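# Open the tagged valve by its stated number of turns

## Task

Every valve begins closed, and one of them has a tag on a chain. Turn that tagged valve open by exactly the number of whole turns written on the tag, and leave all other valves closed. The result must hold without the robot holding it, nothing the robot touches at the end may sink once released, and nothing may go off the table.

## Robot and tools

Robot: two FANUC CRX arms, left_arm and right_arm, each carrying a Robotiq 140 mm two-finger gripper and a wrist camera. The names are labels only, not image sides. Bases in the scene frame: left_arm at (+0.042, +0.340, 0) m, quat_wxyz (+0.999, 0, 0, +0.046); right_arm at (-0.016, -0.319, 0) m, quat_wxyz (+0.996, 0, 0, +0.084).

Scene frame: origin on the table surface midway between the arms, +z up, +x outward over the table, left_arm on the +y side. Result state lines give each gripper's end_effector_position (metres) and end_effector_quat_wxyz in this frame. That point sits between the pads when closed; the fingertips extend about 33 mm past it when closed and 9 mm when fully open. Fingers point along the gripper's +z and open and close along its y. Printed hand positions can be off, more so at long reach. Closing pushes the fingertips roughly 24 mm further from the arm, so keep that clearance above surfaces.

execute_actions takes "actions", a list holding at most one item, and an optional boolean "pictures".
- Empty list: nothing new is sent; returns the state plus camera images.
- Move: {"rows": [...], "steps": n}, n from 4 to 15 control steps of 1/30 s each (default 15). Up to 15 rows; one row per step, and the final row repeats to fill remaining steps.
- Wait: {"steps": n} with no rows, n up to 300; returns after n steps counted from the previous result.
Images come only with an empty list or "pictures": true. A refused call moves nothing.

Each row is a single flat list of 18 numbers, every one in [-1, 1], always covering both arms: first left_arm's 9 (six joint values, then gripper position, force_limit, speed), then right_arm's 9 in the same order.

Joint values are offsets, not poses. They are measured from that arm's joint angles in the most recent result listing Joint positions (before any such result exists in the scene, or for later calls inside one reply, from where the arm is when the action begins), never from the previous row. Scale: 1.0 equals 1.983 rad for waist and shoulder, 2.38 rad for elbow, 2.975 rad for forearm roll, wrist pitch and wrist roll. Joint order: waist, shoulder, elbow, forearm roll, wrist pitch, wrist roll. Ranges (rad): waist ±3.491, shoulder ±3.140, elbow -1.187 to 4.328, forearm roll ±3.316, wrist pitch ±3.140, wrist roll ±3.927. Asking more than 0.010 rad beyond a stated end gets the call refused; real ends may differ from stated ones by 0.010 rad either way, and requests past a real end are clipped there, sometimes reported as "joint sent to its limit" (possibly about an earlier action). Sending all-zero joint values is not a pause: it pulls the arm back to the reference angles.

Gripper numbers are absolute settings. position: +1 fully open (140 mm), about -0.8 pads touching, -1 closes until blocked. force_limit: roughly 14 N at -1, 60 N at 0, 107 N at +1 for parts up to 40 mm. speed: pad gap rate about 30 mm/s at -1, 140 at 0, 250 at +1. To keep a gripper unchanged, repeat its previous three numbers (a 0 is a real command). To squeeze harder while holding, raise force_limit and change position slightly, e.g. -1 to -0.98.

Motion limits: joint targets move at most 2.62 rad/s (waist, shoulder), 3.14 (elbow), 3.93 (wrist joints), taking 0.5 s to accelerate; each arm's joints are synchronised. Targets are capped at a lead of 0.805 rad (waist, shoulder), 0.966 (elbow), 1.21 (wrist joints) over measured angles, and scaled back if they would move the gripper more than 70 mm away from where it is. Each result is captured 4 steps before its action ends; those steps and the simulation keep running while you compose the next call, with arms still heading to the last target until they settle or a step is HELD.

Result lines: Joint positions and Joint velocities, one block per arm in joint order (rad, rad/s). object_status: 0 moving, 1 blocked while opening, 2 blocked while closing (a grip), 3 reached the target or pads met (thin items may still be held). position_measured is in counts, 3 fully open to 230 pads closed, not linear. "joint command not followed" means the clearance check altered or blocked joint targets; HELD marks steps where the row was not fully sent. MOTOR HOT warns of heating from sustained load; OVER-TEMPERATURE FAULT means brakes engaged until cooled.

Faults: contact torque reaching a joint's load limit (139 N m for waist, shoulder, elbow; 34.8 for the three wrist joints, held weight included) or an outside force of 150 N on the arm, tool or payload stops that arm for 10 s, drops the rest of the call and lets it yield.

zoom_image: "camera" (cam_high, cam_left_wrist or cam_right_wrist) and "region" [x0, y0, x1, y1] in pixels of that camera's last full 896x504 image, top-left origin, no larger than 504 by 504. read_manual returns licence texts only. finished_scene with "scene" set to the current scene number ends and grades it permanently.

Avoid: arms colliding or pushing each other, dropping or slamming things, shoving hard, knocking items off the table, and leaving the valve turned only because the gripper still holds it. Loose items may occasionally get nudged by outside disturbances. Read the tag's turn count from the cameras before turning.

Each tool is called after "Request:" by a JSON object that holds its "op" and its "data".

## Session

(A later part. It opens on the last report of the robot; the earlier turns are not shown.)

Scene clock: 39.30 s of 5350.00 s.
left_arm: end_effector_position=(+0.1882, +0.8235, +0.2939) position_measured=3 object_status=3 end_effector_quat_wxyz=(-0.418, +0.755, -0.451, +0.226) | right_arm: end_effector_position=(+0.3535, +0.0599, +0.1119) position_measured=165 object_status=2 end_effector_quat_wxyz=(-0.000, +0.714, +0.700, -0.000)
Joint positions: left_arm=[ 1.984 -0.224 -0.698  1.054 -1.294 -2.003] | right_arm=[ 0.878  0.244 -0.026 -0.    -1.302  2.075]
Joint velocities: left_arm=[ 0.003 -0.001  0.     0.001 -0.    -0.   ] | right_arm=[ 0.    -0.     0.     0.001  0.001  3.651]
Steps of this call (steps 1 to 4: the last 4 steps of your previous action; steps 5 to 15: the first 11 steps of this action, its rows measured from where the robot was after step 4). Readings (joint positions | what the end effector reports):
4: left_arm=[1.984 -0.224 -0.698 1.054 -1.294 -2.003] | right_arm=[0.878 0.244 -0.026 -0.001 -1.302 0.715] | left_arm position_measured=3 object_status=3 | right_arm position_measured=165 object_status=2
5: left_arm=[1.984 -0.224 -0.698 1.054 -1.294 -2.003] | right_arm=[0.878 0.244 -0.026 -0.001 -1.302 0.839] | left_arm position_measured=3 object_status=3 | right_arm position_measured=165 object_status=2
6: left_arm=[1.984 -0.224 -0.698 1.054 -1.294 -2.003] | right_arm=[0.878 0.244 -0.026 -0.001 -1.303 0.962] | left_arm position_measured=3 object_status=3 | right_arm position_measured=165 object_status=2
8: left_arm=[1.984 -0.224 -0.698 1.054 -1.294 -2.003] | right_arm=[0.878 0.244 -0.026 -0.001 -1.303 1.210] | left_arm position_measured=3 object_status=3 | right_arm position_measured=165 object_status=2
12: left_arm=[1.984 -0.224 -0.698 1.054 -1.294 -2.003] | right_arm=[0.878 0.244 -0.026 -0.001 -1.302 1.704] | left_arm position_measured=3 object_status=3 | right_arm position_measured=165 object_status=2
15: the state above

Request:
{"op": "execute_actions", "data": {"actions": [{"rows":[[0,0,0,0,0,0,1,0,0,0,0,0,0,0,0.573,-1,1,0.8]],"steps":15}], "pictures": true}}

Request:
{"op": "execute_actions", "data": {"actions": []}}

Request:
{"op": "zoom_image", "data": {"camera": "cam_right_wrist", "region": [390,170,550,320]}}

Scene clock: 39.83 s of 5350.00 s.
left_arm: end_effector_position=(+0.1882, +0.8235, +0.2939) position_measured=3 object_status=3 end_effector_quat_wxyz=(-0.418, +0.755, -0.451, +0.226) | right_arm: end_effector_position=(+0.3530, +0.0601, +0.1118) position_measured=165 object_status=2 end_effector_quat_wxyz=(-0.001, -0.003, +1.000, -0.000)
Joint positions: left_arm=[ 1.984 -0.224 -0.698  1.054 -1.294 -2.003] | right_arm=[ 0.878  0.244 -0.026 -0.001 -1.302  3.672]
Joint velocities: left_arm=[ 0.    -0.001 -0.     0.     0.     0.   ] | right_arm=[-0.001 -0.001  0.001 -0.001  0.     1.27 ]
Steps of this call (steps 1 to 4: the last 4 steps of your previous action; step 5: the robot went on to your last target; steps 6 to 16: the first 11 steps of this action). Readings (joint positions | what the end effector reports):
6: left_arm=[1.984 -0.224 -0.698 1.054 -1.294 -2.003] | right_arm=[0.878 0.244 -0.026 -0.000 -1.302 2.816] | left_arm position_measured=3 object_status=3 | right_arm position_measured=165 object_status=2
7: left_arm=[1.984 -0.224 -0.698 1.054 -1.294 -2.003] | right_arm=[0.878 0.244 -0.026 -0.001 -1.302 2.935] | left_arm position_measured=3 object_status=3 | right_arm position_measured=165 object_status=2
9: left_arm=[1.984 -0.224 -0.698 1.054 -1.294 -2.003] | right_arm=[0.878 0.244 -0.026 -0.001 -1.302 3.157] | left_arm position_measured=3 object_status=3 | right_arm position_measured=165 object_status=2
13: left_arm=[1.984 -0.224 -0.698 1.054 -1.294 -2.003] | right_arm=[0.878 0.244 -0.026 -0.001 -1.302 3.504] | left_arm position_measured=3 object_status=3 | right_arm position_measured=165 object_status=2
16: the state above
camera_calibration (this result's frames):
cam_left_wrist: T_world_to_cam=[[-0.512994, -0.270877, -0.814532, 0.546807], [-0.757361, 0.589463, 0.280958, -0.41856], [0.404031, 0.761025, -0.507542, -0.358209], [0, 0, 0, 1]] pos_world=[0.108235, 0.667449, 0.381184]
cam_right_wrist: T_world_to_cam=[[-0.0443788, 0.9976, -0.0531524, -0.0287192], [0.935931, 0.0601244, 0.347013, -0.368125], [0.349376, -0.0343469, -0.936353, 0.173205], [0, 0, 0, 1]] pos_world=[0.282752, 0.0567327, 0.288399]

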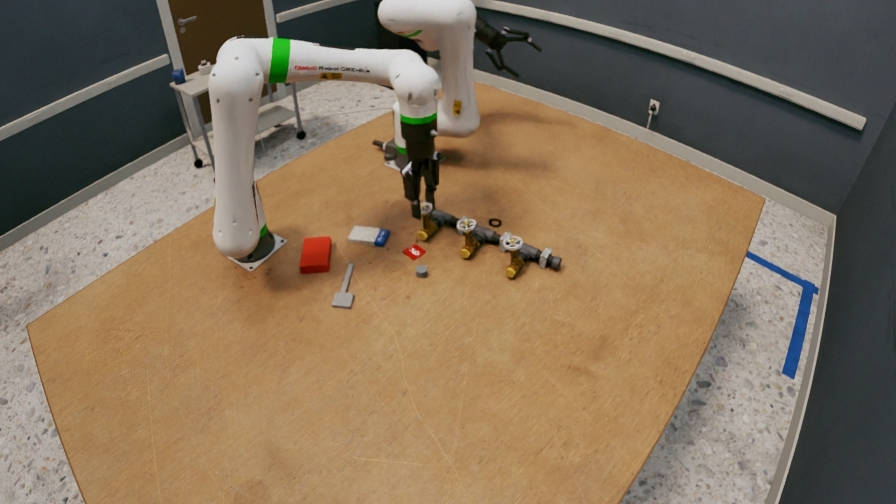

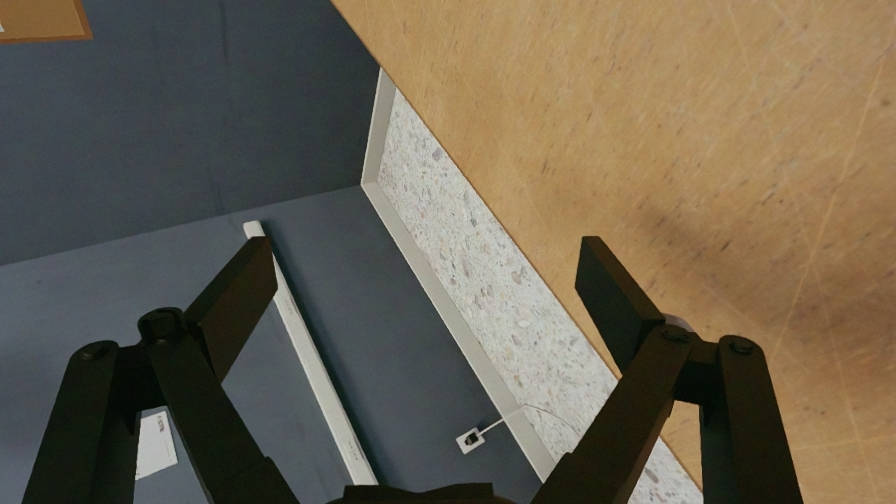

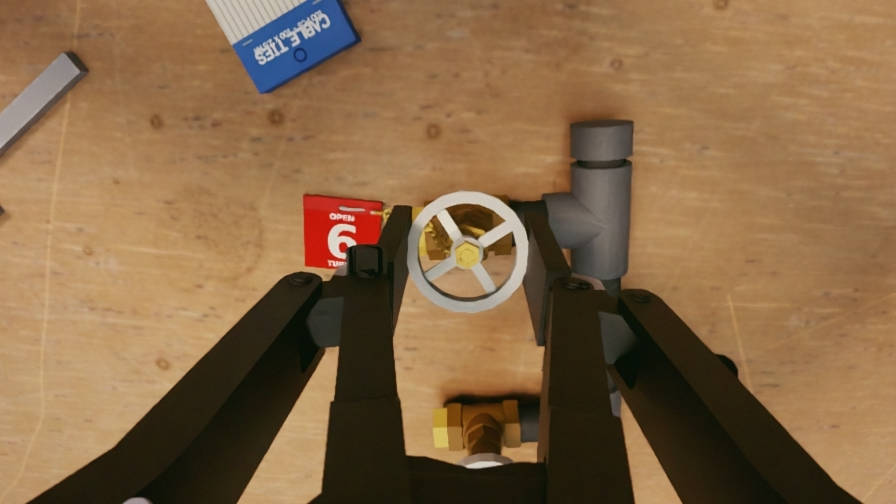

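Scene clock: 39.97 s of 5350.00 s.
left_arm: end_effector_position=(+0.1882, +0.8235, +0.2939) position_measured=3 object_status=3 end_effector_quat_wxyz=(-0.418, +0.755, -0.451, +0.226) | right_arm: end_effector_position=(+0.3532, +0.0599, +0.1119) position_measured=165 object_status=2 end_effector_quat_wxyz=(-0.001, -0.054, +0.999, -0.000)
Joint positions: left_arm=[ 1.984 -0.224 -0.698  1.054 -1.294 -2.003] | right_arm=[ 0.878  0.244 -0.026 -0.001 -1.302  3.775]
Joint velocities: left_arm=[-0.    -0.001 -0.     0.     0.     0.   ] | right_arm=[-0.001 -0.    -0.001  0.004 -0.002  0.245]
Kept back: nothing.
Steps of this call (steps 1 to 4: the last 4 steps of your previous action). Readings (joint positions | what the end effector reports):
1: left_arm=[1.984 -0.224 -0.698 1.054 -1.294 -2.003] | right_arm=[0.878 0.244 -0.026 -0.001 -1.302 3.711] | left_arm position_measured=3 object_status=3 | right_arm position_measured=165 object_status=2
2: left_arm=[1.984 -0.224 -0.698 1.054 -1.294 -2.003] | right_arm=[0.878 0.244 -0.026 -0.001 -1.302 3.741] | left_arm position_measured=3 object_status=3 | right_arm position_measured=165 object_status=2
4: the state above
camera_calibration (this result's frames):
cam_left_wrist: T_world_to_cam=[[-0.512994, -0.270877, -0.814532, 0.546807], [-0.757361, 0.589463, 0.280958, -0.418561], [0.404032, 0.761025, -0.507542, -0.358209], [0, 0, 0, 1]] pos_world=[0.108235, 0.667449, 0.381184]
cam_right_wrist: T_world_to_cam=[[-0.146381, 0.987796, -0.053205, 0.00805159], [0.924727, 0.155742, 0.347309, -0.370143], [0.351357, 0.00163952, -0.93624, 0.170326], [0, 0, 0, 1]] pos_world=[0.283614, 0.0494142, 0.288449]

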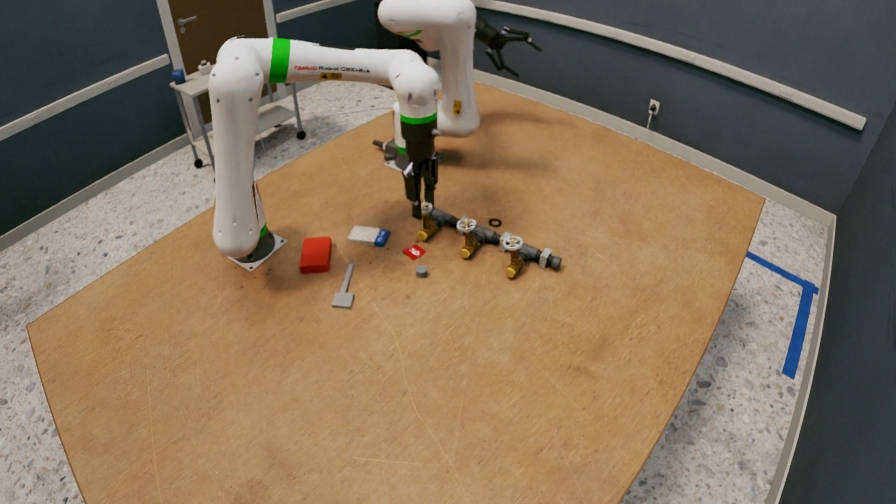

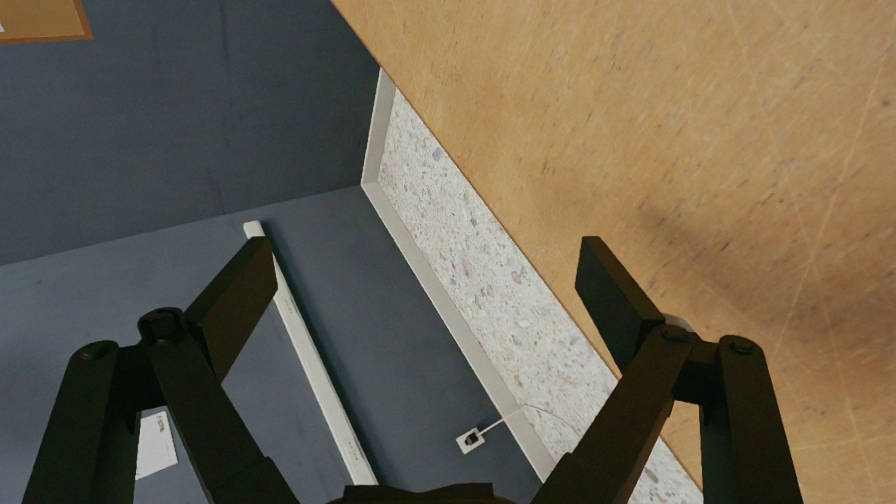

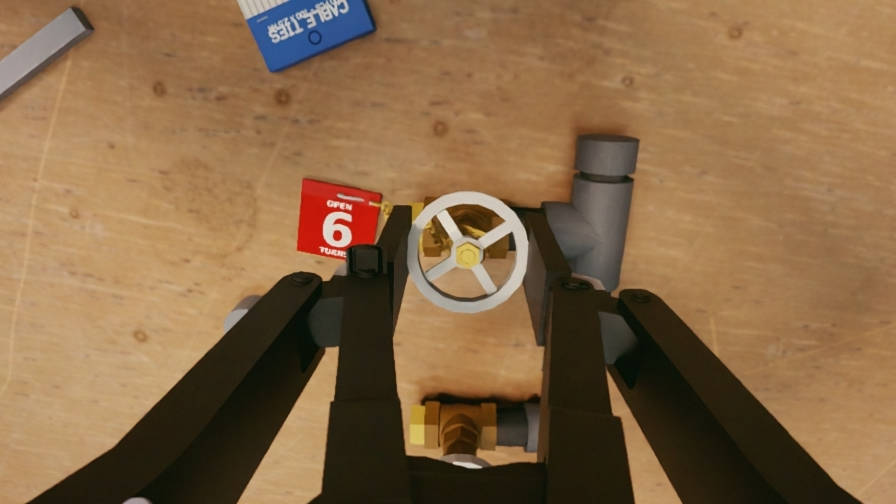

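Region (390, 170, 550, 320) of cam_right_wrist's 896x504 image, scaled by 3.150, with more detail than that image has; it fills the top 472 rows of this view, and the rest is white.

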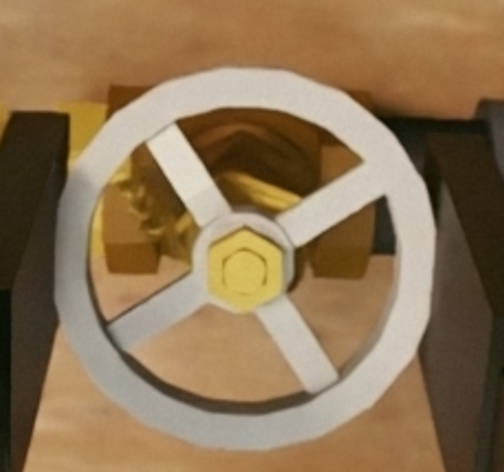

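Request:
{"op": "execute_actions", "data": {"actions": [{"rows":[[0,0,0,0,0,0,1,0,0,0,0,0,0,0,0,0.3,1,1],[0,0,0,0,0,0,1,0,0,0,0,0,0,0,0,0.3,1,1],[0,0,0,0,0,0,1,0,0,0,0,0,0,0,0,0.3,1,1],[0,0,0,0,0,0,1,0,0,0,0,0,0,0,0,0.3,1,1],[0,0,0,0,0,0,1,0,0,0,0,0,0,0,0,0.3,1,1],[0,0,0,0,0,0,1,0,0,0,0,-0.015,0.045,0,-0.051,0,0.3,1,1]],"steps":15}]}}


Request:
{"op": "execute_actions", "data": {"actions": [{"rows":[[0,0,0,0,0,0,1,0,0,0,0,0,0,0,0,0.3,1,1],[0,0,0,0,0,0,1,0,0,0,0,0,0,0,0,0.3,1,1],[0,0,0,0,0,0,1,0,0,0,0,0,0,0,0,0.3,1,1],[0,0,0,0,0,0,1,0,0,0,0,0,0,0,0,0.3,1,1],[0,0,0,0,0,0,1,0,0,0,-0.015,0.045,0,-0.051,0,0.3,1,1]],"steps":15}]}}

Request:
{"op": "execute_actions", "data": {"actions": [{"steps":10}], "pictures": true}}

Scene clock: 40.57 s of 5350.00 s.
left_arm: end_effector_position=(+0.1882, +0.8235, +0.2939) position_measured=3 object_status=3 end_effector_quat_wxyz=(-0.418, +0.755, -0.451, +0.226) | right_arm: end_effector_position=(+0.3514, +0.0568, +0.1618) position_measured=91 object_status=0 end_effector_quat_wxyz=(-0.004, -0.054, +0.999, -0.005)
Joint positions: left_arm=[ 1.984 -0.224 -0.698  1.054 -1.294 -2.003] | right_arm=[ 0.878  0.219  0.063 -0.001 -1.427  3.775]
Joint velocities: left_arm=[-0.001  0.001 -0.     0.    -0.    -0.002] | right_arm=[-0.    -0.12   0.44  -0.001 -0.618 -0.001]
Steps of this call (steps 1 to 7: the robot went on to your last target; steps 8 to 18: the first 11 steps of this action). Readings (joint positions | what the end effector reports):
8: left_arm=[1.984 -0.224 -0.698 1.054 -1.294 -2.003] | right_arm=[0.878 0.244 -0.026 -0.000 -1.302 3.780] | left_arm position_measured=3 object_status=3 | right_arm position_measured=165 object_status=0
9: left_arm=[1.984 -0.224 -0.698 1.054 -1.294 -2.003] | right_arm=[0.878 0.244 -0.026 -0.000 -1.302 3.779] | left_arm position_measured=3 object_status=3 | right_arm position_measured=165 object_status=0
11: left_arm=[1.984 -0.224 -0.698 1.054 -1.294 -2.003] | right_arm=[0.878 0.244 -0.026 -0.001 -1.303 3.776] | left_arm position_measured=3 object_status=3 | right_arm position_measured=142 object_status=0
15: left_arm=[1.984 -0.224 -0.698 1.054 -1.294 -2.003] | right_arm=[0.878 0.236 0.001 -0.001 -1.340 3.775] | left_arm position_measured=3 object_status=3 | right_arm position_measured=91 object_status=0
18: the state above

Scene clock: 40.90 s of 5350.00 s.
left_arm: end_effector_position=(+0.1882, +0.8235, +0.2939) position_measured=3 object_status=3 end_effector_quat_wxyz=(-0.418, +0.755, -0.451, +0.226) | right_arm: end_effector_position=(+0.3505, +0.0552, +0.1723) position_measured=91 object_status=3 end_effector_quat_wxyz=(-0.005, -0.054, +0.998, -0.006)
Joint positions: left_arm=[ 1.984 -0.224 -0.698  1.054 -1.294 -2.003] | right_arm=[ 0.878  0.214  0.081 -0.001 -1.454  3.775]
Joint velocities: left_arm=[ 0.     0.001 -0.    -0.001  0.    -0.   ] | right_arm=[-0.    -0.001  0.001  0.001 -0.001 -0.   ]
Kept back: nothing.
Steps of this call (steps 1 to 4: the last 4 steps of your previous action; steps 5 to 10: the robot went on to your last target). Readings (joint positions | what the end effector reports):
1: left_arm=[1.984 -0.224 -0.698 1.054 -1.294 -2.003] | right_arm=[0.878 0.216 0.074 -0.001 -1.444 3.775] | left_arm position_measured=3 object_status=3 | right_arm position_measured=91 object_status=0
2: left_arm=[1.984 -0.224 -0.698 1.054 -1.294 -2.003] | right_arm=[0.878 0.214 0.080 -0.001 -1.452 3.775] | left_arm position_measured=3 object_status=3 | right_arm position_measured=91 object_status=0
4: left_arm=[1.984 -0.224 -0.698 1.054 -1.294 -2.003] | right_arm=[0.878 0.214 0.081 -0.001 -1.454 3.775] | left_arm position_measured=3 object_status=3 | right_arm position_measured=91 object_status=3
8: left_arm=[1.984 -0.224 -0.698 1.054 -1.294 -2.003] | right_arm=[0.878 0.214 0.081 -0.001 -1.454 3.775] | left_arm position_measured=3 object_status=3 | right_arm position_measured=91 object_status=3
10: the state above
camera_calibration (this result's frames):
cam_left_wrist: T_world_to_cam=[[-0.512994, -0.270877, -0.814532, 0.546807], [-0.757361, 0.589463, 0.280958, -0.418561], [0.404032, 0.761025, -0.507542, -0.358209], [0, 0, 0, 1]] pos_world=[0.108235, 0.667449, 0.381184]
cam_right_wrist: T_world_to_cam=[[-0.146947, 0.987017, -0.0648435, 0.0177596], [0.927278, 0.16028, 0.338328, -0.38745], [0.344328, -0.0104118, -0.938792, 0.231416], [0, 0, 0, 1]] pos_world=[0.282201, 0.0469809, 0.349488]

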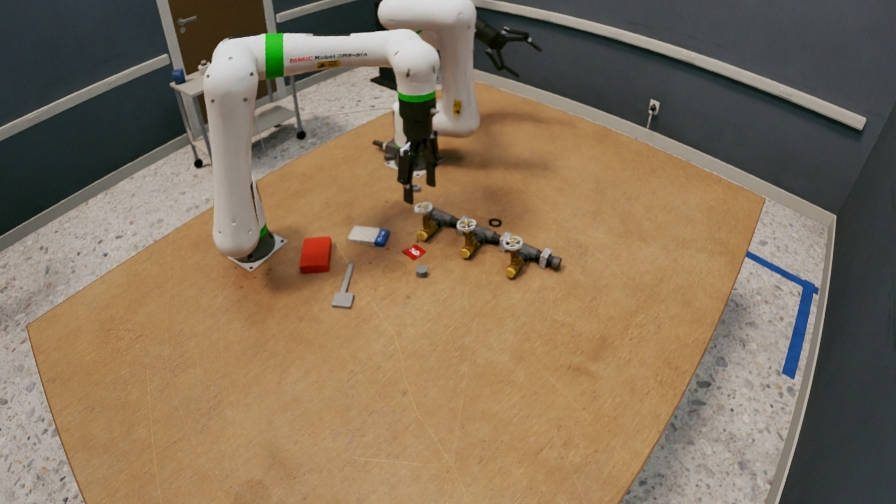

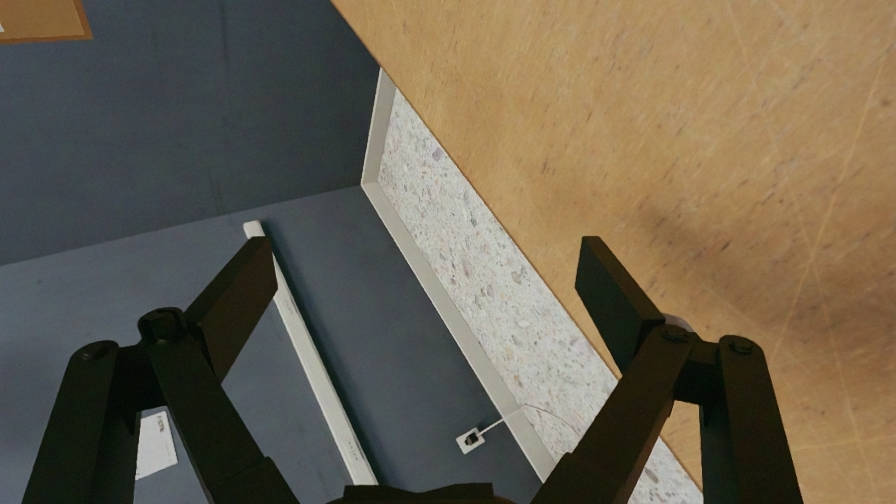

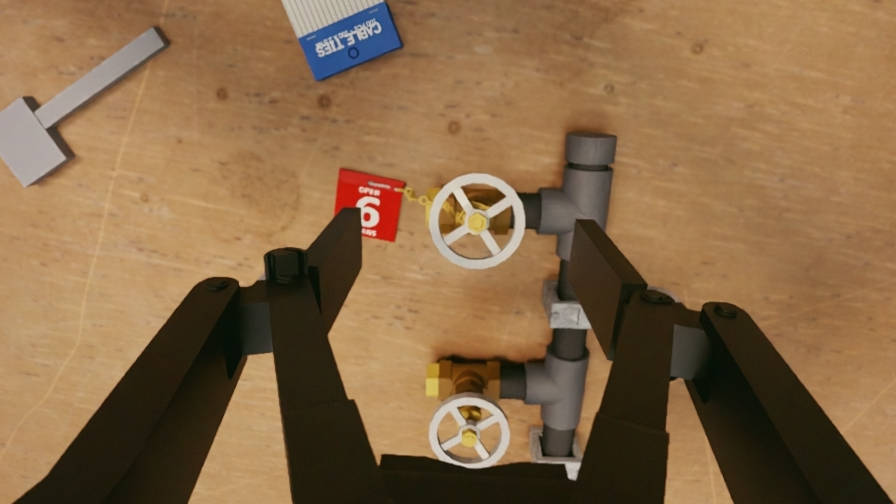

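Request:
{"op": "finished_scene", "data": {"scene": 2}}

The scene is finished: the task was done.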